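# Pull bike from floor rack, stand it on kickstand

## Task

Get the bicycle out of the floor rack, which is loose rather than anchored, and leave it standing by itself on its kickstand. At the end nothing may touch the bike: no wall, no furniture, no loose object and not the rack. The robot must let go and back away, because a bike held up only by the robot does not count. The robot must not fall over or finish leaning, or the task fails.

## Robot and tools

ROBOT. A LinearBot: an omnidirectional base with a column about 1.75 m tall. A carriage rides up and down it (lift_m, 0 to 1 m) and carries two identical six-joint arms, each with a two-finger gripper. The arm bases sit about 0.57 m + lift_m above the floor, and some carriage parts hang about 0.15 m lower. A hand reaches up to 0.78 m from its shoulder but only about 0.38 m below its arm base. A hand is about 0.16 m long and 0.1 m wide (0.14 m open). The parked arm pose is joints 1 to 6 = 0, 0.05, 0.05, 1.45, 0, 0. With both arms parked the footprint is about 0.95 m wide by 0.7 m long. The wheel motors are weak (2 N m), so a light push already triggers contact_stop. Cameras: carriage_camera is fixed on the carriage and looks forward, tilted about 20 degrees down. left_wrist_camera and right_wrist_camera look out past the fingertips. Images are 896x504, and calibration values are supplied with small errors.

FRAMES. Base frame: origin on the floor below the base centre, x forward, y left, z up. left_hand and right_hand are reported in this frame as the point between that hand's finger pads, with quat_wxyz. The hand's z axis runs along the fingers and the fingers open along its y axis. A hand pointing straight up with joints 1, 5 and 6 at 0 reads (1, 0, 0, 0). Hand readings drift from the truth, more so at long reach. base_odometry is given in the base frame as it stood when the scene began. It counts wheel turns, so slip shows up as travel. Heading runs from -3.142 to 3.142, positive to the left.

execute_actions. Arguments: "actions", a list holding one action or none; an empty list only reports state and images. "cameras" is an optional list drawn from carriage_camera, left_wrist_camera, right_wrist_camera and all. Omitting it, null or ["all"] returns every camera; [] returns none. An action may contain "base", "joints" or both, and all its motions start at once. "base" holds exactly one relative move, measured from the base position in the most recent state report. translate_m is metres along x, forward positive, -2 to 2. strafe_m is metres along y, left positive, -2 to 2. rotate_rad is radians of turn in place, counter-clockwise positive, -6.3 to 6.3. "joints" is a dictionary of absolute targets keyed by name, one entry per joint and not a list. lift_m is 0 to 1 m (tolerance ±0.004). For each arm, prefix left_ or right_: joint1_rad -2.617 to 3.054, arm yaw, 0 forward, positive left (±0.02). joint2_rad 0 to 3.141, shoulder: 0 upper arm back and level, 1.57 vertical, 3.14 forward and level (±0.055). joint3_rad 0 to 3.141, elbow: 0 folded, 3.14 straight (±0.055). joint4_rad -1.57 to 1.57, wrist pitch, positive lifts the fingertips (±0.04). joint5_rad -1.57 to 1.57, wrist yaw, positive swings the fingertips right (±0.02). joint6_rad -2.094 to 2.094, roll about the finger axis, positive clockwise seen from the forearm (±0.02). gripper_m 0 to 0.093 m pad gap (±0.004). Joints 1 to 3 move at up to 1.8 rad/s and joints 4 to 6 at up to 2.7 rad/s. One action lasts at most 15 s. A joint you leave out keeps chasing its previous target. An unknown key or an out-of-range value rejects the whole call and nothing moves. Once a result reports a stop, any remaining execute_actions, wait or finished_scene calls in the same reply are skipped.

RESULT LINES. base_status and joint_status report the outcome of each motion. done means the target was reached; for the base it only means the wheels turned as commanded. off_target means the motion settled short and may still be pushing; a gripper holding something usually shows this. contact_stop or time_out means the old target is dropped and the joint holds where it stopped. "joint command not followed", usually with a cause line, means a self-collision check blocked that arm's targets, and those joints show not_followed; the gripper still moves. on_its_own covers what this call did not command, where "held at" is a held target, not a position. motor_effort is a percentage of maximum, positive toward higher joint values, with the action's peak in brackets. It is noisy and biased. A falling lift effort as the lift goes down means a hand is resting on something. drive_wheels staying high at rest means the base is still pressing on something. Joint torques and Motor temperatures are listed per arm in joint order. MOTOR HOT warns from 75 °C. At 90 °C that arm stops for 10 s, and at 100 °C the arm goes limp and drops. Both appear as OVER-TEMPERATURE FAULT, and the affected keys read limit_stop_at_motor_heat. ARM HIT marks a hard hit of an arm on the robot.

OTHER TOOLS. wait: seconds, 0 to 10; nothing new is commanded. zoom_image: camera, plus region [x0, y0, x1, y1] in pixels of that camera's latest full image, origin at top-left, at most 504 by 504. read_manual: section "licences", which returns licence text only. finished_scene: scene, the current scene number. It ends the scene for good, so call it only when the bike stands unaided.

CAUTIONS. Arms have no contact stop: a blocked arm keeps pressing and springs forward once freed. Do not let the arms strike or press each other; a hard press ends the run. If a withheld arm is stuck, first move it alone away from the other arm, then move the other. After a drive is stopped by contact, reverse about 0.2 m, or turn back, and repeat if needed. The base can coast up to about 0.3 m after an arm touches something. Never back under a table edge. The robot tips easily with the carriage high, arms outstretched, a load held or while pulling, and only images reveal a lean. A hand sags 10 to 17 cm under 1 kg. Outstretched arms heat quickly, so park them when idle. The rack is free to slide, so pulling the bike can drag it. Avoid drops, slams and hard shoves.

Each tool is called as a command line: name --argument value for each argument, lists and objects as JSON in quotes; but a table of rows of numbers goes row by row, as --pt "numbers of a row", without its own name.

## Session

execute_actions --actions '[]' --cameras '["carriage_camera"]'

Scene clock: 0.00 s.
Joint torques (N m, as the arm reports them, + toward a larger angle): no reading
Motor temperatures (°C, as the motors report them): left_arm=[27 32 29 28 28 24] | right_arm=[26 28 30 26 26 27]
base_odometry: x=+0.000 y=+0.000 heading=+0.000 (m, m, rad; odometry frame)
base_status: not commanded
joint_positions: lift_m=+0.297 left_joint1_rad=+0.019 left_joint2_rad=+0.049 left_joint3_rad=+0.048 left_joint4_rad=+1.472 left_joint5_rad=+0.049 left_joint6_rad=+0.000 left_gripper_m=+0.094 right_joint1_rad=+0.014 right_joint2_rad=+0.064 right_joint3_rad=+0.030 right_joint4_rad=+1.466 right_joint5_rad=-0.048 right_joint6_rad=+0.030 right_gripper_m=+0.095
joint_status: not commanded
motor_effort: lift_m=+33 drive_wheels=-2 (%)
left_hand: x=+0.2937 y=+0.3078 z=+1.3091 quat_wxyz=(+0.998, +0.024, +0.050, +0.008) (m; base frame)
right_hand: x=+0.3046 y=-0.3069 z=+1.3040 quat_wxyz=(+0.997, -0.023, +0.069, +0.024) (m; base frame)
pictures: carriage_camera
camera_calibration (this result's frames):
carriage_camera: T_world_to_cam=[[-0.0183693, -0.9987, 0.0475582, -0.0638672], [-0.379111, -0.0370569, -0.924609, 1.27326], [0.925169, -0.0350143, -0.377937, 0.308939], [0, 0, 0, 1]] pos_world=[0.195712, -0.00578386, 1.29706]
Images, in order (width x height): carriage_camera 896x504.

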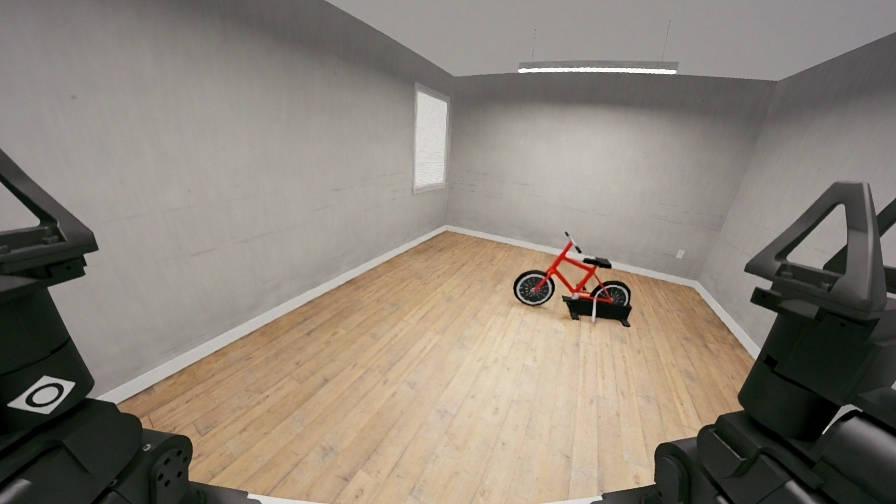

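execute_actions --actions '[{"base":{"rotate_rad":-0.4},"joints":{"lift_m":0}}]' --cameras '[]'

execute_actions --actions '[{"base":{"translate_m":1.2}}]' --cameras '["carriage_camera"]'

Scene clock: 7.80 s.
Joint torques (N m, as the arm reports them, + toward a larger angle): left_arm=[ 0.41  3.87  7.29 -0.23  0.05 -0.09] | right_arm=[ 0.24  4.58  6.7  -0.08  0.    0.01]
Motor temperatures (°C, as the motors report them): left_arm=[27 32 29 28 28 24] | right_arm=[26 28 31 26 26 27]
base_odometry: x=+0.000 y=+0.000 heading=-0.399 (m, m, rad; odometry frame)
base_status: done
joint_positions: lift_m=+0.000 left_joint1_rad=+0.019 left_joint2_rad=+0.049 left_joint3_rad=+0.048 left_joint4_rad=+1.472 left_joint5_rad=+0.049 left_joint6_rad=+0.000 left_gripper_m=+0.094 right_joint1_rad=+0.014 right_joint2_rad=+0.064 right_joint3_rad=+0.030 right_joint4_rad=+1.466 right_joint5_rad=-0.048 right_joint6_rad=+0.030 right_gripper_m=+0.095
joint_status: all done
motor_effort: lift_m=+30(31) drive_wheels=+17(26) (%)
left_hand: x=+0.2936 y=+0.3078 z=+1.0122 quat_wxyz=(+0.998, +0.024, +0.050, +0.008) (m; base frame)
right_hand: x=+0.3047 y=-0.3069 z=+1.0071 quat_wxyz=(+0.997, -0.023, +0.069, +0.024) (m; base frame)
pictures: none
No camera images: the call's "cameras" was empty. Leave "cameras" out to get every camera's image.

Scene clock: 12.50 s.
Joint torques (N m, as the arm reports them, + toward a larger angle): left_arm=[ 0.41  3.9   7.31 -0.23  0.06 -0.09] | right_arm=[ 0.22  4.68  6.69 -0.04  0.    0.02]
Motor temperatures (°C, as the motors report them): left_arm=[27 32 30 28 28 24] | right_arm=[26 28 31 26 26 27]
base_odometry: x=+1.105 y=-0.468 heading=-0.400 (m, m, rad; odometry frame)
base_status: done
joint_positions: lift_m=+0.000 left_joint1_rad=+0.019 left_joint2_rad=+0.049 left_joint3_rad=+0.048 left_joint4_rad=+1.472 left_joint5_rad=+0.049 left_joint6_rad=+0.000 left_gripper_m=+0.094 right_joint1_rad=+0.014 right_joint2_rad=+0.064 right_joint3_rad=+0.030 right_joint4_rad=+1.466 right_joint5_rad=-0.048 right_joint6_rad=+0.030 right_gripper_m=+0.095
joint_status: not commanded
motor_effort: lift_m=+29(29) drive_wheels=-13(60) (%)
left_hand: x=+0.2935 y=+0.3078 z=+1.0122 quat_wxyz=(+0.998, +0.024, +0.050, +0.008) (m; base frame)
right_hand: x=+0.3046 y=-0.3069 z=+1.0071 quat_wxyz=(+0.997, -0.023, +0.069, +0.024) (m; base frame)
pictures: carriage_camera
camera_calibration (this result's frames):
carriage_camera: T_world_to_cam=[[-0.0183693, -0.9987, 0.0475582, -0.0497488], [-0.379111, -0.0370569, -0.924609, 0.998774], [0.925169, -0.0350143, -0.377937, 0.196743], [0, 0, 0, 1]] pos_world=[0.195712, -0.00578386, 1.0002]
Images, in order (width x height): carriage_camera 896x504.

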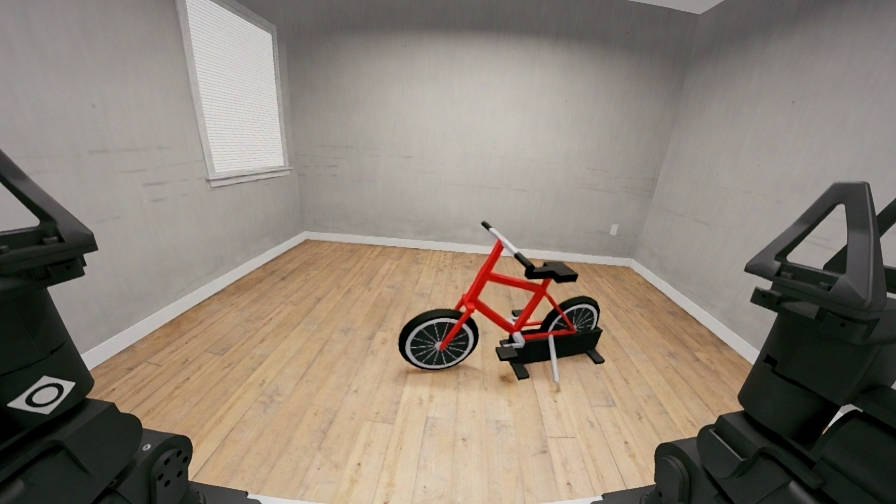

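execute_actions --actions '[{"base":{"rotate_rad":0.2},"joints":{"lift_m":0.2,"right_joint1_rad":-0.22,"right_joint2_rad":2.08,"right_joint3_rad":1.36,"right_joint4_rad":-0.66,"right_joint6_rad":1.4}}]' --cameras '[]'

execute_actions --actions '[{"base":{"strafe_m":-0.42}}]' --cameras '[]'

execute_actions --actions '[{"base":{"translate_m":0.3}}]' --cameras '["carriage_camera","right_wrist_camera"]'

Scene clock: 33.83 s.
Joint torques (N m, as the arm reports them, + toward a larger angle): left_arm=[ 0.4   3.89  7.33 -0.22  0.05 -0.09] | right_arm=[ -0.22 -11.07   7.97   0.99   0.07   0.07]
Motor temperatures (°C, as the motors report them): left_arm=[27 32 31 28 28 24] | right_arm=[26 29 33 27 26 27]
base_odometry: x=+1.105 y=-0.468 heading=-0.201 (m, m, rad; odometry frame)
base_status: done
joint_positions: lift_m=+0.200 left_joint1_rad=+0.019 left_joint2_rad=+0.049 left_joint3_rad=+0.048 left_joint4_rad=+1.472 left_joint5_rad=+0.049 left_joint6_rad=+0.000 left_gripper_m=+0.094 right_joint1_rad=-0.215 right_joint2_rad=+2.075 right_joint3_rad=+1.347 right_joint4_rad=-0.660 right_joint5_rad=-0.049 right_joint6_rad=+1.392 right_gripper_m=+0.095
joint_status: all done
motor_effort: lift_m=+35(44) drive_wheels=+13(42) (%)
left_hand: x=+0.2937 y=+0.3078 z=+1.2118 quat_wxyz=(+0.998, +0.024, +0.050, +0.008) (m; base frame)
right_hand: x=+0.6747 y=-0.3963 z=+0.7660 quat_wxyz=(+0.062, +0.715, +0.693, +0.071) (m; base frame)
pictures: none
No camera images: the call's "cameras" was empty. Leave "cameras" out to get every camera's image.

Scene clock: 36.70 s.
Joint torques (N m, as the arm reports them, + toward a larger angle): left_arm=[ 0.4   3.9   7.34 -0.22  0.05 -0.09] | right_arm=[  0.09 -11.03   7.92   0.95   0.05   0.08]
Motor temperatures (°C, as the motors report them): left_arm=[27 32 31 28 28 24] | right_arm=[26 30 33 27 26 27]
base_odometry: x=+1.022 y=-0.880 heading=-0.200 (m, m, rad; odometry frame)
base_status: done
joint_positions: lift_m=+0.200 left_joint1_rad=+0.019 left_joint2_rad=+0.049 left_joint3_rad=+0.048 left_joint4_rad=+1.472 left_joint5_rad=+0.049 left_joint6_rad=+0.000 left_gripper_m=+0.094 right_joint1_rad=-0.219 right_joint2_rad=+2.075 right_joint3_rad=+1.347 right_joint4_rad=-0.660 right_joint5_rad=-0.049 right_joint6_rad=+1.392 right_gripper_m=+0.095
joint_status: not commanded
motor_effort: lift_m=+35(34) drive_wheels=-10(51) (%)
left_hand: x=+0.2937 y=+0.3078 z=+1.2118 quat_wxyz=(+0.998, +0.024, +0.050, +0.008) (m; base frame)
right_hand: x=+0.6744 y=-0.3978 z=+0.7660 quat_wxyz=(+0.062, +0.716, +0.691, +0.070) (m; base frame)
pictures: none
No camera images: the call's "cameras" was empty. Leave "cameras" out to get every camera's image.

Scene clock: 39.17 s.
Joint torques (N m, as the arm reports them, + toward a larger angle): left_arm=[ 0.4   3.88  7.35 -0.23  0.06 -0.09] | right_arm=[  0.13 -10.96   7.91   0.98   0.04   0.07]
Motor temperatures (°C, as the motors report them): left_arm=[27 32 31 28 28 24] | right_arm=[26 31 33 27 26 27]
base_odometry: x=+1.316 y=-0.940 heading=-0.201 (m, m, rad; odometry frame)
base_status: done
joint_positions: lift_m=+0.200 left_joint1_rad=+0.019 left_joint2_rad=+0.049 left_joint3_rad=+0.048 left_joint4_rad=+1.471 left_joint5_rad=+0.049 left_joint6_rad=+0.000 left_gripper_m=+0.094 right_joint1_rad=-0.219 right_joint2_rad=+2.075 right_joint3_rad=+1.347 right_joint4_rad=-0.660 right_joint5_rad=-0.049 right_joint6_rad=+1.392 right_gripper_m=+0.095
joint_status: not commanded
motor_effort: lift_m=+35(35) drive_wheels=-13(46) (%)
left_hand: x=+0.2938 y=+0.3078 z=+1.2118 quat_wxyz=(+0.998, +0.024, +0.051, +0.008) (m; base frame)
right_hand: x=+0.6744 y=-0.3978 z=+0.7661 quat_wxyz=(+0.063, +0.716, +0.691, +0.071) (m; base frame)
pictures: carriage_camera, right_wrist_camera
camera_calibration (this result's frames):
carriage_camera: T_world_to_cam=[[-0.0183693, -0.9987, 0.0475582, -0.0592434], [-0.379111, -0.0370569, -0.924609, 1.18336], [0.925169, -0.0350143, -0.377937, 0.272195], [0, 0, 0, 1]] pos_world=[0.195712, -0.00578386, 1.19984]
right_wrist_camera: T_world_to_cam=[[-0.989481, 0.054882, -0.133851, 0.784825], [-0.0402221, 0.784393, 0.618959, -0.132563], [0.138961, 0.617832, -0.773934, 0.869288], [0, 0, 0, 1]] pos_world=[0.65044, -0.476165, 0.859872]
Images, in order (width x height): carriage_camera 896x504, right_wrist_camera 896x504.

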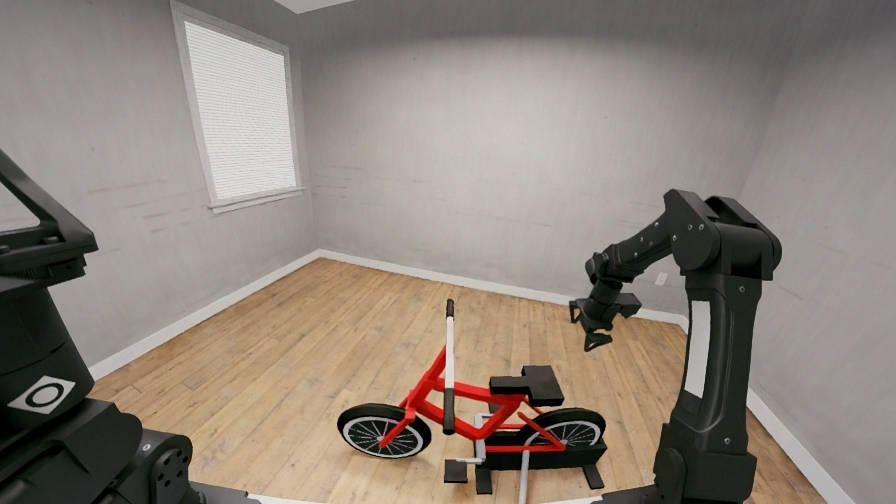

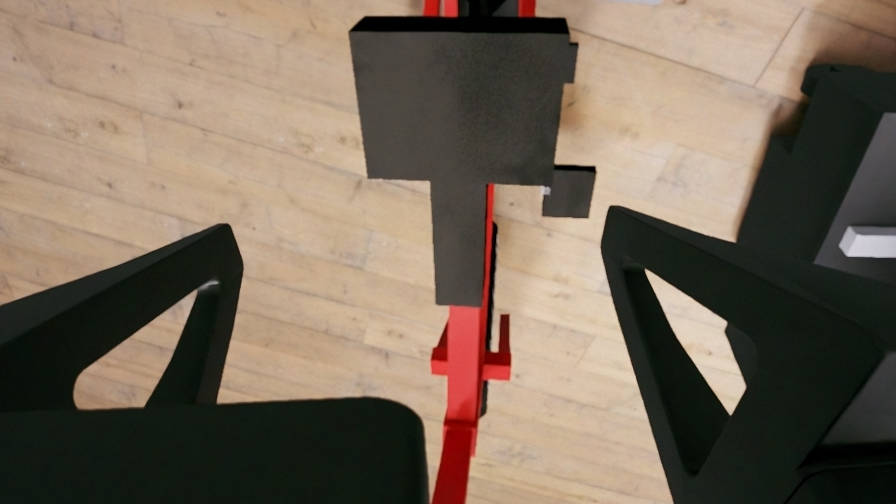

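execute_actions --actions '[{"base":{"strafe_m":0.125},"joints":{"lift_m":0.08}}]' --cameras '["carriage_camera","right_wrist_camera"]'

Scene clock: 51.53 s.
Joint torques (N m, as the arm reports them, + toward a larger angle): left_arm=[ 0.4   3.88  7.33 -0.22  0.05 -0.1 ] | right_arm=[  0.32 -11.3    7.46   0.98   0.05   0.08]
Motor temperatures (°C, as the motors report them): left_arm=[27 32 32 28 28 24] | right_arm=[26 34 34 27 26 27]
base_odometry: x=+1.341 y=-0.817 heading=-0.201 (m, m, rad; odometry frame)
base_status: done
joint_positions: lift_m=+0.080 left_joint1_rad=+0.019 left_joint2_rad=+0.049 left_joint3_rad=+0.048 left_joint4_rad=+1.471 left_joint5_rad=+0.049 left_joint6_rad=+0.000 left_gripper_m=+0.094 right_joint1_rad=-0.221 right_joint2_rad=+2.077 right_joint3_rad=+1.353 right_joint4_rad=-0.658 right_joint5_rad=-0.049 right_joint6_rad=+1.392 right_gripper_m=+0.095
joint_status: all done
motor_effort: lift_m=+30(30) drive_wheels=-6(47) (%)
left_hand: x=+0.2939 y=+0.3078 z=+1.0921 quat_wxyz=(+0.998, +0.024, +0.051, +0.008) (m; base frame)
right_hand: x=+0.6765 y=-0.3989 z=+0.6474 quat_wxyz=(+0.065, +0.717, +0.691, +0.072) (m; base frame)
pictures: carriage_camera, right_wrist_camera
camera_calibration (this result's frames):
carriage_camera: T_world_to_cam=[[-0.0183693, -0.9987, 0.0475582, -0.0535506], [-0.379111, -0.0370569, -0.924609, 1.07269], [0.925169, -0.0350143, -0.377937, 0.226955], [0, 0, 0, 1]] pos_world=[0.195712, -0.00578386, 1.08014]
right_wrist_camera: T_world_to_cam=[[-0.988633, 0.0562206, -0.139443, 0.774606], [-0.0424777, 0.785228, 0.617748, -0.0554965], [0.144225, 0.616649, -0.773914, 0.773775], [0, 0, 0, 1]] pos_world=[0.651846, -0.477119, 0.741132]
Images, in order (width x height): carriage_camera 896x504, right_wrist_camera 896x504.

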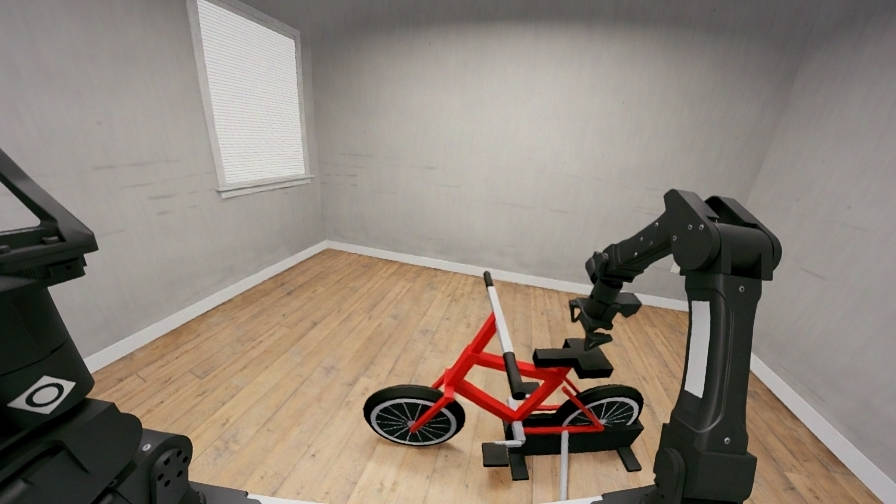

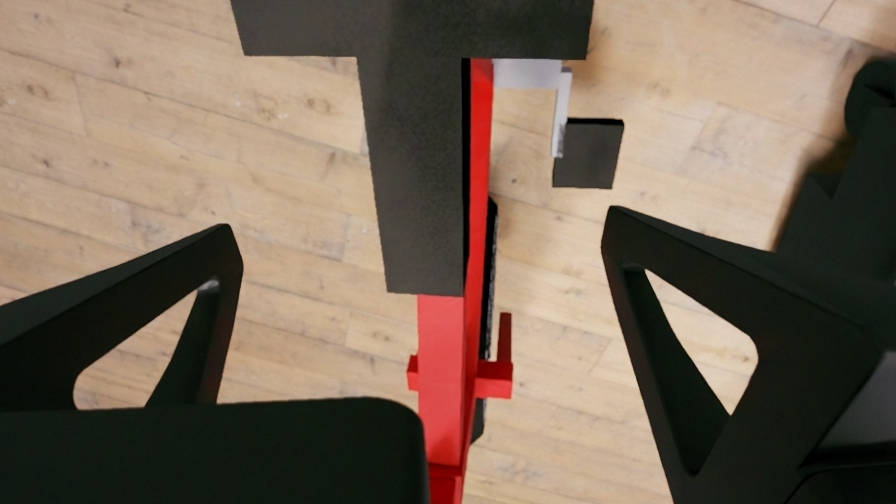

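execute_actions --actions '[{"base":{"strafe_m":0.02},"joints":{"lift_m":0.0,"right_joint2_rad":2.2,"right_joint3_rad":1.4,"right_joint4_rad":-0.62}}]' --cameras '["carriage_camera","right_wrist_camera"]'

Scene clock: 61.57 s.
Joint torques (N m, as the arm reports them, + toward a larger angle): left_arm=[ 0.41  3.9   7.36 -0.21  0.06 -0.09] | right_arm=[  0.2  -13.3    6.35   0.88   0.05   0.07]
Motor temperatures (°C, as the motors report them): left_arm=[27 32 32 28 28 24] | right_arm=[26 36 34 27 26 27]
base_odometry: x=+1.345 y=-0.798 heading=-0.201 (m, m, rad; odometry frame)
base_status: done
joint_positions: lift_m=+0.000 left_joint1_rad=+0.019 left_joint2_rad=+0.049 left_joint3_rad=+0.048 left_joint4_rad=+1.471 left_joint5_rad=+0.049 left_joint6_rad=+0.000 left_gripper_m=+0.094 right_joint1_rad=-0.220 right_joint2_rad=+2.213 right_joint3_rad=+1.401 right_joint4_rad=-0.621 right_joint5_rad=-0.049 right_joint6_rad=+1.392 right_gripper_m=+0.095
joint_status: all done
motor_effort: lift_m=+29(30) drive_wheels=+2(50) (%)
left_hand: x=+0.2939 y=+0.3078 z=+1.0122 quat_wxyz=(+0.998, +0.024, +0.051, +0.008) (m; base frame)
right_hand: x=+0.6828 y=-0.4000 z=+0.5266 quat_wxyz=(+0.044, +0.718, +0.692, +0.058) (m; base frame)
pictures: carriage_camera, right_wrist_camera
camera_calibration (this result's frames):
carriage_camera: T_world_to_cam=[[-0.0183693, -0.9987, 0.0475582, -0.0497485], [-0.379111, -0.0370569, -0.924609, 0.998768], [0.925169, -0.0350143, -0.377937, 0.19674], [0, 0, 0, 1]] pos_world=[0.195712, -0.00578386, 1.00019]
right_wrist_camera: T_world_to_cam=[[-0.994396, 0.0571299, -0.0889581, 0.741815], [-0.0114692, 0.778166, 0.627954, -0.00912764], [0.105099, 0.625455, -0.77315, 0.709894], [0, 0, 0, 1]] pos_world=[0.662943, -0.479283, 0.620577]
Images, in order (width x height): carriage_camera 896x504, right_wrist_camera 896x504.

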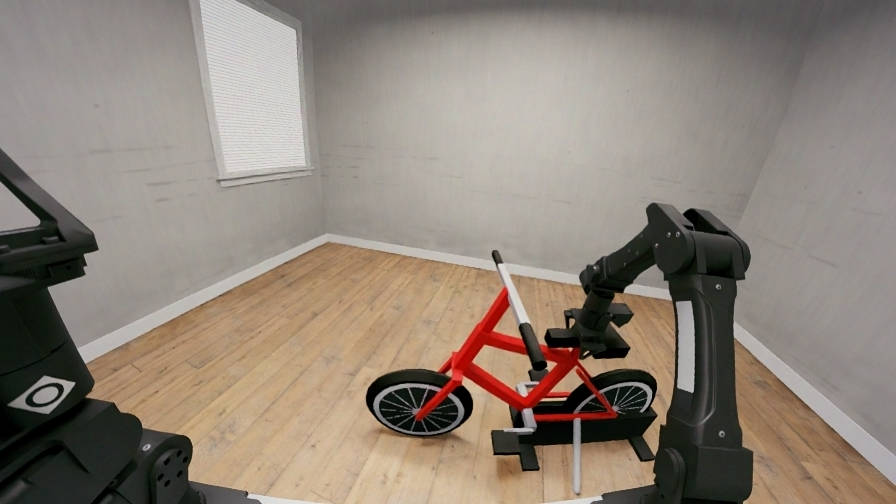

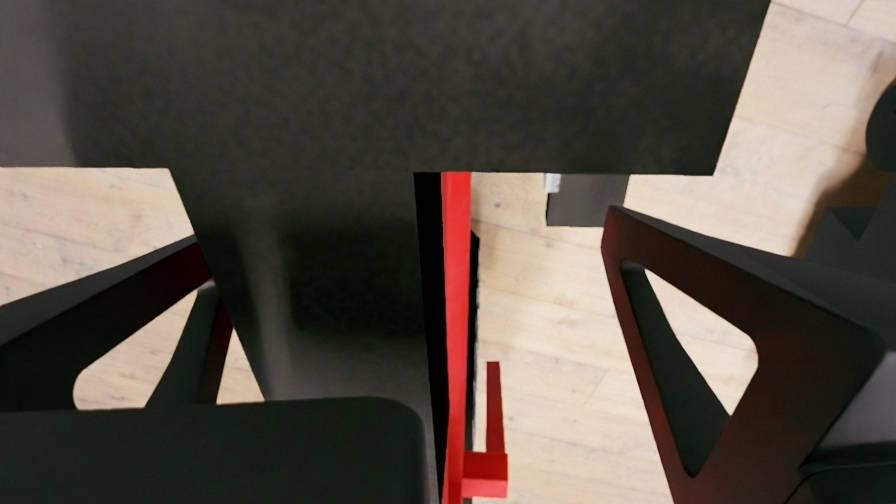

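execute_actions --actions '[{"base":{"translate_m":0.04},"joints":{"right_gripper_m":0.0}}]' --cameras '[]'

execute_actions --actions '[{"base":{"strafe_m":0.35},"joints":{"right_joint1_rad":-0.22}}]' --cameras '["carriage_camera","right_wrist_camera"]'

Scene clock: 69.97 s.
Joint torques (N m, as the arm reports them, + toward a larger angle): left_arm=[ 0.42  3.89  7.31 -0.21  0.06 -0.1 ] | right_arm=[  0.09 -12.26   6.18   1.46  -0.13   0.1 ]
Motor temperatures (°C, as the motors report them): left_arm=[27 32 32 28 28 24] | right_arm=[26 39 34 27 26 27]
base_odometry: x=+1.385 y=-0.805 heading=-0.201 (m, m, rad; odometry frame)
base_status: done
joint_positions: lift_m=+0.000 left_joint1_rad=+0.019 left_joint2_rad=+0.049 left_joint3_rad=+0.048 left_joint4_rad=+1.471 left_joint5_rad=+0.049 left_joint6_rad=+0.000 left_gripper_m=+0.094 right_joint1_rad=-0.219 right_joint2_rad=+2.203 right_joint3_rad=+1.402 right_joint4_rad=-0.688 right_joint5_rad=-0.032 right_joint6_rad=+1.390 right_gripper_m=+0.041
joint_status: right_gripper_m off_target (ended at +0.041, target +0.000)
motor_effort: lift_m=+29(31) drive_wheels=-8(36) (%)
left_hand: x=+0.2939 y=+0.3078 z=+1.0122 quat_wxyz=(+0.998, +0.024, +0.051, +0.008) (m; base frame)
right_hand: x=+0.6685 y=-0.3995 z=+0.5289 quat_wxyz=(+0.025, +0.719, +0.693, +0.036) (m; base frame)
pictures: none
No camera images: the call's "cameras" was empty. Leave "cameras" out to get every camera's image.

Scene clock: 72.67 s.
Joint torques (N m, as the arm reports them, + toward a larger angle): left_arm=[ 0.37  3.89  7.33 -0.2   0.05 -0.09] | right_arm=[  2.69 -12.43   6.22   1.35  -0.85   0.25]
Motor temperatures (°C, as the motors report them): left_arm=[27 32 32 28 28 24] | right_arm=[26 39 34 27 26 27]
base_odometry: x=+1.455 y=-0.464 heading=-0.201 (m, m, rad; odometry frame)
base_status: strafe_m contact_stop (by the wheels' count: +0.349 of +0.350)
joint_positions: lift_m=+0.000 left_joint1_rad=+0.019 left_joint2_rad=+0.049 left_joint3_rad=+0.048 left_joint4_rad=+1.471 left_joint5_rad=+0.049 left_joint6_rad=+0.000 left_gripper_m=+0.094 right_joint1_rad=-0.244 right_joint2_rad=+2.204 right_joint3_rad=+1.402 right_joint4_rad=-0.678 right_joint5_rad=+0.028 right_joint6_rad=+1.372 right_gripper_m=+0.040
joint_status: right_joint1_rad off_target (ended at -0.244, target -0.220)
motor_effort: lift_m=+30(29) drive_wheels=+6(51) (%)
left_hand: x=+0.2939 y=+0.3078 z=+1.0122 quat_wxyz=(+0.998, +0.024, +0.051, +0.008) (m; base frame)
right_hand: x=+0.6660 y=-0.4198 z=+0.5288 quat_wxyz=(+0.046, +0.722, +0.690, +0.012) (m; base frame)
pictures: carriage_camera, right_wrist_camera
camera_calibration (this result's frames):
carriage_camera: T_world_to_cam=[[-0.0183693, -0.9987, 0.0475582, -0.0497485], [-0.379111, -0.0370569, -0.924609, 0.998768], [0.925169, -0.0350143, -0.377937, 0.19674], [0, 0, 0, 1]] pos_world=[0.195712, -0.00578386, 1.00019]
right_wrist_camera: T_world_to_cam=[[-0.997379, 0.0657896, -0.0301238, 0.700912], [0.0365695, 0.817544, 0.574703, 0.017334], [0.062437, 0.572095, -0.817807, 0.755325], [0, 0, 0, 1]] pos_world=[0.651281, -0.492402, 0.628862]
Images, in order (width x height): carriage_camera 896x504, right_wrist_camera 896x504.

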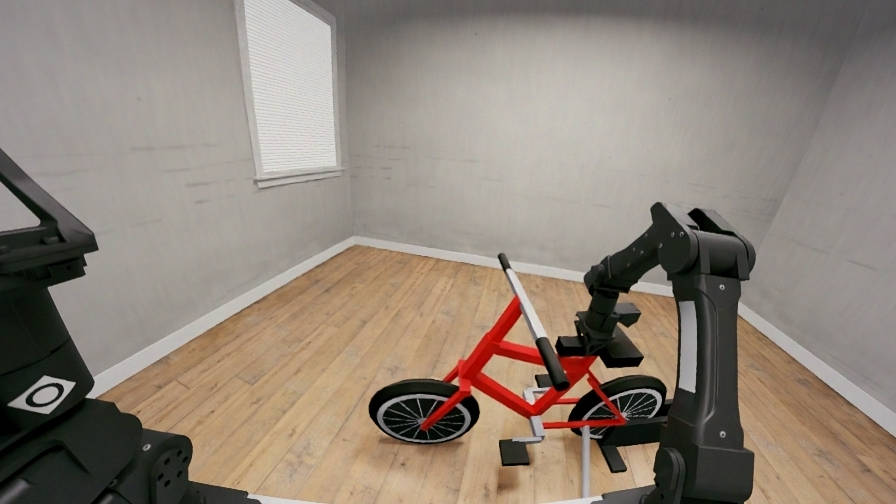

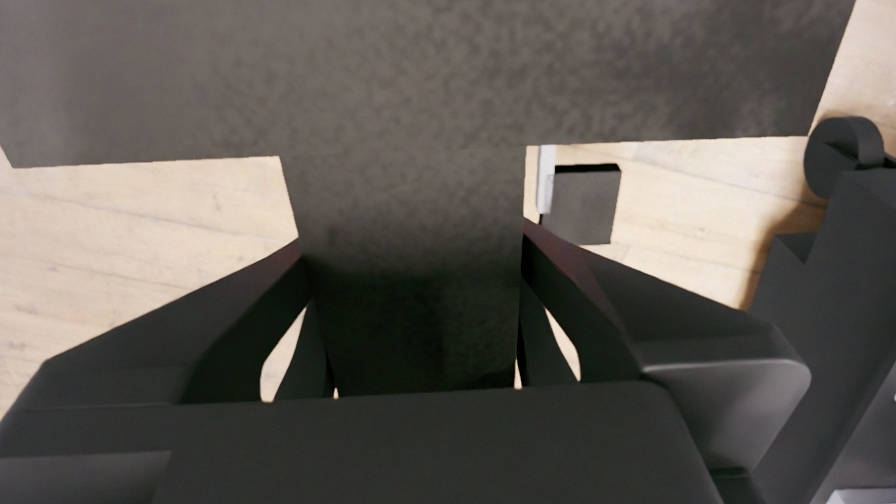

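execute_actions --actions '[{"base":{"strafe_m":0.4},"joints":{"right_joint1_rad":-0.22}}]' --cameras '["carriage_camera"]'

Scene clock: 79.33 s.
Joint torques (N m, as the arm reports them, + toward a larger angle): left_arm=[ 0.4   3.86  7.33 -0.21  0.05 -0.09] | right_arm=[ -0.55 -13.05   6.12   1.66   0.37   0.2 ]
Motor temperatures (°C, as the motors report them): left_arm=[27 32 32 28 28 24] | right_arm=[26 40 34 27 26 27]
base_odometry: x=+1.535 y=-0.072 heading=-0.202 (m, m, rad; odometry frame)
base_status: done
joint_positions: lift_m=+0.000 left_joint1_rad=+0.019 left_joint2_rad=+0.049 left_joint3_rad=+0.048 left_joint4_rad=+1.471 left_joint5_rad=+0.049 left_joint6_rad=+0.000 left_gripper_m=+0.094 right_joint1_rad=-0.210 right_joint2_rad=+2.212 right_joint3_rad=+1.402 right_joint4_rad=-0.716 right_joint5_rad=-0.079 right_joint6_rad=+1.388 right_gripper_m=+0.040
joint_status: all done
motor_effort: lift_m=+30(30) drive_wheels=-8(57) (%)
left_hand: x=+0.2939 y=+0.3078 z=+1.0122 quat_wxyz=(+0.998, +0.024, +0.051, +0.008) (m; base frame)
right_hand: x=+0.6627 y=-0.3863 z=+0.5254 quat_wxyz=(-0.003, +0.715, +0.697, +0.045) (m; base frame)
pictures: carriage_camera
camera_calibration (this result's frames):
carriage_camera: T_world_to_cam=[[-0.0183693, -0.9987, 0.0475582, -0.0497485], [-0.379111, -0.0370569, -0.924609, 0.998768], [0.925169, -0.0350143, -0.377937, 0.19674], [0, 0, 0, 1]] pos_world=[0.195712, -0.00578386, 1.00019]
Images, in order (width x height): carriage_camera 896x504.

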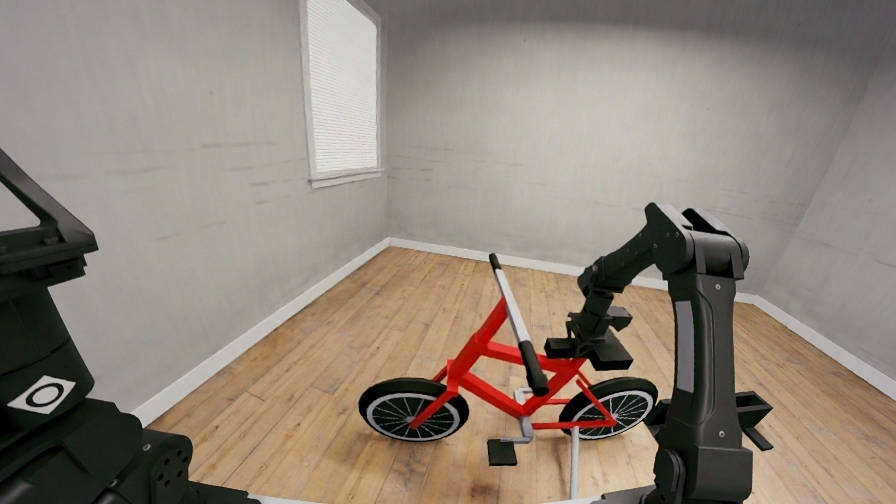

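Clear of the rack, probably. Lean it toward me onto the stand and release.

execute_actions --actions '[{"base":{"strafe_m":0.1},"joints":{"right_joint1_rad":-0.22}}]' --cameras '[]'

execute_actions --actions '[{"base":{"translate_m":-0.06}}]' --cameras '[]'

execute_actions --actions '[{"joints":{"right_gripper_m":0.093}}]' --cameras '["carriage_camera","right_wrist_camera"]'

Scene clock: 92.47 s.
Joint torques (N m, as the arm reports them, + toward a larger angle): left_arm=[ 0.4   3.91  7.33 -0.21  0.06 -0.1 ] | right_arm=[ -0.2  -13.02   6.17   1.55   0.06   0.19]
Motor temperatures (°C, as the motors report them): left_arm=[27 32 33 28 28 24] | right_arm=[26 43 34 28 26 27]
base_odometry: x=+1.555 y=+0.026 heading=-0.202 (m, m, rad; odometry frame)
base_status: done
joint_positions: lift_m=+0.000 left_joint1_rad=+0.019 left_joint2_rad=+0.049 left_joint3_rad=+0.048 left_joint4_rad=+1.471 left_joint5_rad=+0.049 left_joint6_rad=+0.000 left_gripper_m=+0.094 right_joint1_rad=-0.213 right_joint2_rad=+2.212 right_joint3_rad=+1.402 right_joint4_rad=-0.708 right_joint5_rad=-0.049 right_joint6_rad=+1.388 right_gripper_m=+0.040
joint_status: all done
motor_effort: lift_m=+31(30) drive_wheels=-8(46) (%)
left_hand: x=+0.2939 y=+0.3078 z=+1.0122 quat_wxyz=(+0.998, +0.024, +0.051, +0.008) (m; base frame)
right_hand: x=+0.6632 y=-0.3928 z=+0.5251 quat_wxyz=(+0.008, +0.717, +0.696, +0.035) (m; base frame)
pictures: none
No camera images: the call's "cameras" was empty. Leave "cameras" out to get every camera's image.

Scene clock: 93.83 s.
Joint torques (N m, as the arm reports them, + toward a larger angle): left_arm=[ 0.39  3.95  7.31 -0.21  0.06 -0.1 ] | right_arm=[ -0.21 -13.68   7.32   0.77   0.19   0.16]
Motor temperatures (°C, as the motors report them): left_arm=[27 32 33 28 28 24] | right_arm=[26 43 34 28 26 27]
base_odometry: x=+1.496 y=+0.039 heading=-0.202 (m, m, rad; odometry frame)
base_status: done
joint_positions: lift_m=+0.000 left_joint1_rad=+0.019 left_joint2_rad=+0.049 left_joint3_rad=+0.048 left_joint4_rad=+1.471 left_joint5_rad=+0.049 left_joint6_rad=+0.000 left_gripper_m=+0.094 right_joint1_rad=-0.215 right_joint2_rad=+2.218 right_joint3_rad=+1.389 right_joint4_rad=-0.617 right_joint5_rad=-0.062 right_joint6_rad=+1.383 right_gripper_m=+0.040
joint_status: not commanded
motor_effort: lift_m=+30(29) drive_wheels=-10(39) (%)
left_hand: x=+0.2939 y=+0.3078 z=+1.0122 quat_wxyz=(+0.998, +0.024, +0.051, +0.008) (m; base frame)
right_hand: x=+0.6798 y=-0.3949 z=+0.5222 quat_wxyz=(+0.035, +0.714, +0.697, +0.060) (m; base frame)
pictures: none
No camera images: the call's "cameras" was empty. Leave "cameras" out to get every camera's image.

Scene clock: 94.93 s.
Joint torques (N m, as the arm reports them, + toward a larger angle): left_arm=[ 0.43  3.84  7.31 -0.21  0.05 -0.09] | right_arm=[  0.79 -13.56   8.52   1.94  -0.2    0.12]
Motor temperatures (°C, as the motors report them): left_arm=[27 32 33 28 28 24] | right_arm=[26 43 34 28 26 27]
base_odometry: x=+1.496 y=+0.039 heading=-0.202 (m, m, rad; odometry frame)
base_status: not commanded
joint_positions: lift_m=+0.000 left_joint1_rad=+0.019 left_joint2_rad=+0.049 left_joint3_rad=+0.048 left_joint4_rad=+1.471 left_joint5_rad=+0.049 left_joint6_rad=+0.000 left_gripper_m=+0.094 right_joint1_rad=-0.223 right_joint2_rad=+2.221 right_joint3_rad=+1.370 right_joint4_rad=-0.764 right_joint5_rad=-0.024 right_joint6_rad=+1.389 right_gripper_m=+0.093
joint_status: all done
motor_effort: lift_m=+29(29) drive_wheels=-8(9) (%)
left_hand: x=+0.2939 y=+0.3078 z=+1.0122 quat_wxyz=(+0.998, +0.024, +0.051, +0.008) (m; base frame)
right_hand: x=+0.6345 y=-0.3949 z=+0.5150 quat_wxyz=(-0.025, +0.722, +0.692, -0.002) (m; base frame)
pictures: carriage_camera, right_wrist_camera
camera_calibration (this result's frames):
carriage_camera: T_world_to_cam=[[-0.0183693, -0.9987, 0.0475582, -0.0497485], [-0.379111, -0.0370569, -0.924609, 0.998768], [0.925169, -0.0350143, -0.377937, 0.19674], [0, 0, 0, 1]] pos_world=[0.195712, -0.00578386, 1.00019]
right_wrist_camera: T_world_to_cam=[[-0.99384, 0.0589668, 0.0938385, 0.59868], [0.105217, 0.768004, 0.631743, -0.0864177], [-0.0348165, 0.637725, -0.769477, 0.794474], [0, 0, 0, 1]] pos_world=[0.631745, -0.475589, 0.609744]
Images, in order (width x height): carriage_camera 896x504, right_wrist_camera 896x504.

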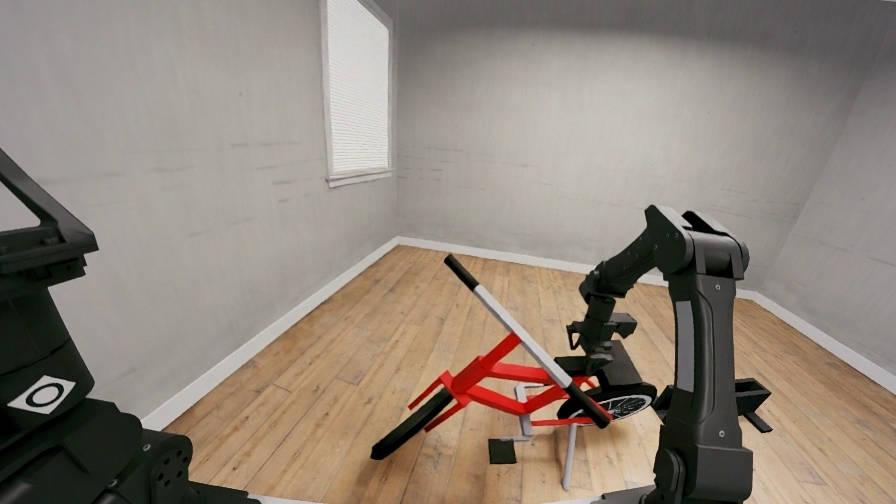

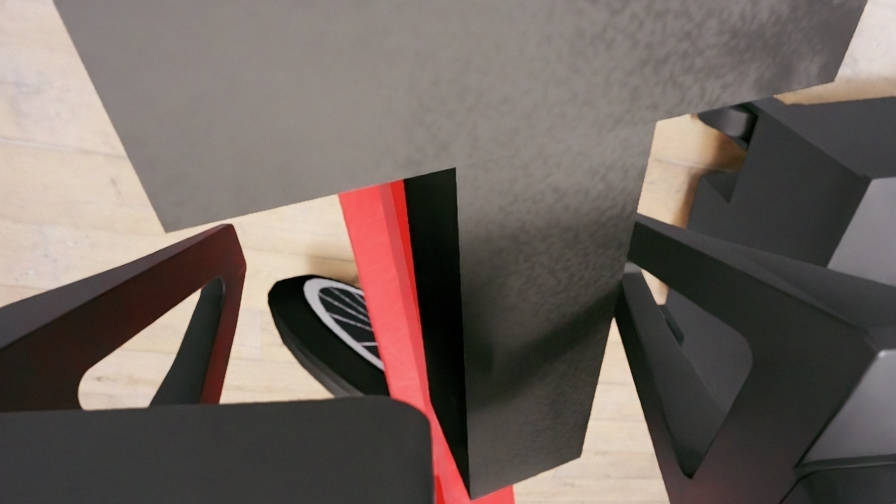

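execute_actions --actions '[{"base":{"translate_m":-0.05}}]' --cameras '["carriage_camera"]'

Scene clock: 101.67 s.
Joint torques (N m, as the arm reports them, + toward a larger angle): left_arm=[ 0.43  3.9   7.34 -0.22  0.05 -0.09] | right_arm=[  0.63 -12.95   7.7    0.9    0.     0.08]
Motor temperatures (°C, as the motors report them): left_arm=[27 32 33 28 28 24] | right_arm=[26 44 35 29 26 27]
base_odometry: x=+1.447 y=+0.049 heading=-0.201 (m, m, rad; odometry frame)
base_status: done
joint_positions: lift_m=+0.000 left_joint1_rad=+0.019 left_joint2_rad=+0.049 left_joint3_rad=+0.048 left_joint4_rad=+1.471 left_joint5_rad=+0.049 left_joint6_rad=+0.000 left_gripper_m=+0.094 right_joint1_rad=-0.223 right_joint2_rad=+2.211 right_joint3_rad=+1.384 right_joint4_rad=-0.630 right_joint5_rad=-0.043 right_joint6_rad=+1.391 right_gripper_m=+0.093
joint_status: not commanded
motor_effort: lift_m=+30(30) drive_wheels=-7(41) (%)
left_hand: x=+0.2939 y=+0.3078 z=+1.0122 quat_wxyz=(+0.998, +0.024, +0.051, +0.008) (m; base frame)
right_hand: x=+0.6746 y=-0.4006 z=+0.5232 quat_wxyz=(+0.036, +0.720, +0.691, +0.050) (m; base frame)
pictures: carriage_camera
camera_calibration (this result's frames):
carriage_camera: T_world_to_cam=[[-0.0183693, -0.9987, 0.0475582, -0.0497485], [-0.379111, -0.0370569, -0.924609, 0.998768], [0.925169, -0.0350143, -0.377937, 0.19674], [0, 0, 0, 1]] pos_world=[0.195712, -0.00578386, 1.00019]
Images, in order (width x height): carriage_camera 896x504.

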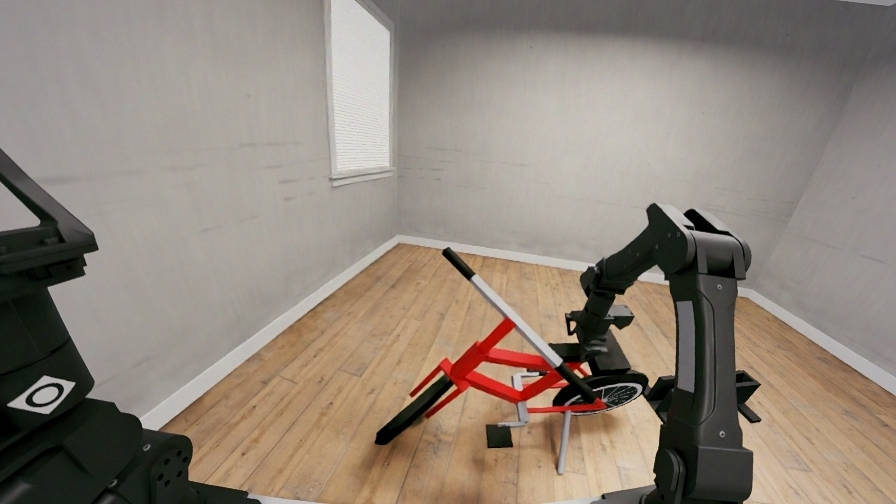

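Rests freely now.

execute_actions --actions '[{"joints":{"lift_m":0.3}}]' --cameras '[]'

execute_actions --actions '[{"base":{"translate_m":-0.6}}]' --cameras '["carriage_camera"]'

Scene clock: 110.90 s.
Joint torques (N m, as the arm reports them, + toward a larger angle): left_arm=[ 0.38  3.86  7.33 -0.21  0.05 -0.09] | right_arm=[  0.56 -11.98   6.98   0.88  -0.01   0.07]
Motor temperatures (°C, as the motors report them): left_arm=[27 32 33 28 28 24] | right_arm=[26 45 35 28 26 27]
base_odometry: x=+1.447 y=+0.049 heading=-0.201 (m, m, rad; odometry frame)
base_status: not commanded
joint_positions: lift_m=+0.300 left_joint1_rad=+0.019 left_joint2_rad=+0.049 left_joint3_rad=+0.048 left_joint4_rad=+1.471 left_joint5_rad=+0.049 left_joint6_rad=+0.000 left_gripper_m=+0.094 right_joint1_rad=-0.223 right_joint2_rad=+2.198 right_joint3_rad=+1.393 right_joint4_rad=-0.620 right_joint5_rad=-0.044 right_joint6_rad=+1.392 right_gripper_m=+0.093
joint_status: all done
motor_effort: lift_m=+36(43) drive_wheels=-5(5) (%)
left_hand: x=+0.2939 y=+0.3078 z=+1.3118 quat_wxyz=(+0.998, +0.024, +0.051, +0.008) (m; base frame)
right_hand: x=+0.6823 y=-0.4022 z=+0.8303 quat_wxyz=(+0.049, +0.719, +0.690, +0.059) (m; base frame)
pictures: none
No camera images: the call's "cameras" was empty. Leave "cameras" out to get every camera's image.

Scene clock: 114.27 s.
Joint torques (N m, as the arm reports them, + toward a larger angle): left_arm=[ 0.4   3.87  7.33 -0.23  0.06 -0.09] | right_arm=[  0.53 -12.07   7.11   0.87   0.     0.07]
Motor temperatures (°C, as the motors report them): left_arm=[27 32 33 28 28 24] | right_arm=[26 45 35 28 26 27]
base_odometry: x=+0.859 y=+0.169 heading=-0.201 (m, m, rad; odometry frame)
base_status: done
joint_positions: lift_m=+0.300 left_joint1_rad=+0.019 left_joint2_rad=+0.049 left_joint3_rad=+0.048 left_joint4_rad=+1.472 left_joint5_rad=+0.049 left_joint6_rad=+0.000 left_gripper_m=+0.094 right_joint1_rad=-0.223 right_joint2_rad=+2.198 right_joint3_rad=+1.393 right_joint4_rad=-0.619 right_joint5_rad=-0.044 right_joint6_rad=+1.392 right_gripper_m=+0.093
joint_status: not commanded
motor_effort: lift_m=+35(36) drive_wheels=-8(52) (%)
left_hand: x=+0.2937 y=+0.3078 z=+1.3118 quat_wxyz=(+0.998, +0.024, +0.050, +0.008) (m; base frame)
right_hand: x=+0.6825 y=-0.4022 z=+0.8303 quat_wxyz=(+0.049, +0.719, +0.690, +0.059) (m; base frame)
pictures: carriage_camera
camera_calibration (this result's frames):
carriage_camera: T_world_to_cam=[[-0.0183693, -0.9987, 0.0475582, -0.0639965], [-0.379111, -0.0370569, -0.924609, 1.27577], [0.925169, -0.0350143, -0.377937, 0.309966], [0, 0, 0, 1]] pos_world=[0.195712, -0.00578386, 1.29978]
Images, in order (width x height): carriage_camera 896x504.

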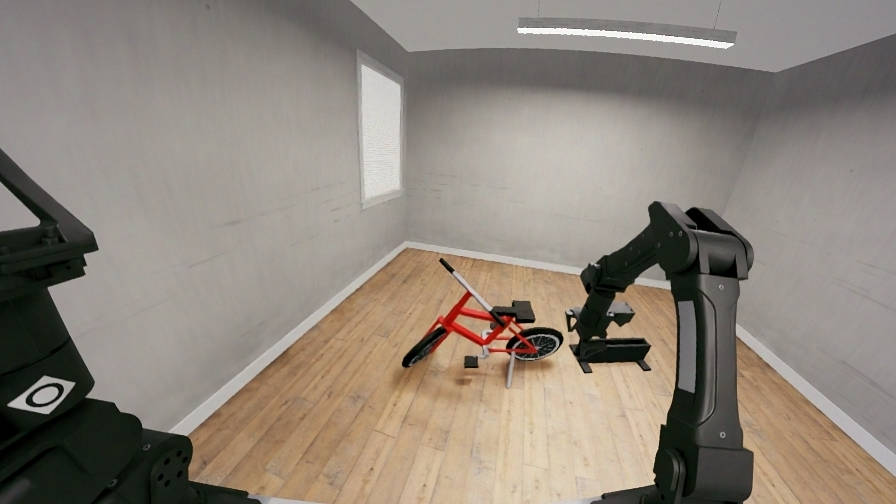

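finished_scene --scene 2

The scene is finished: the task was done.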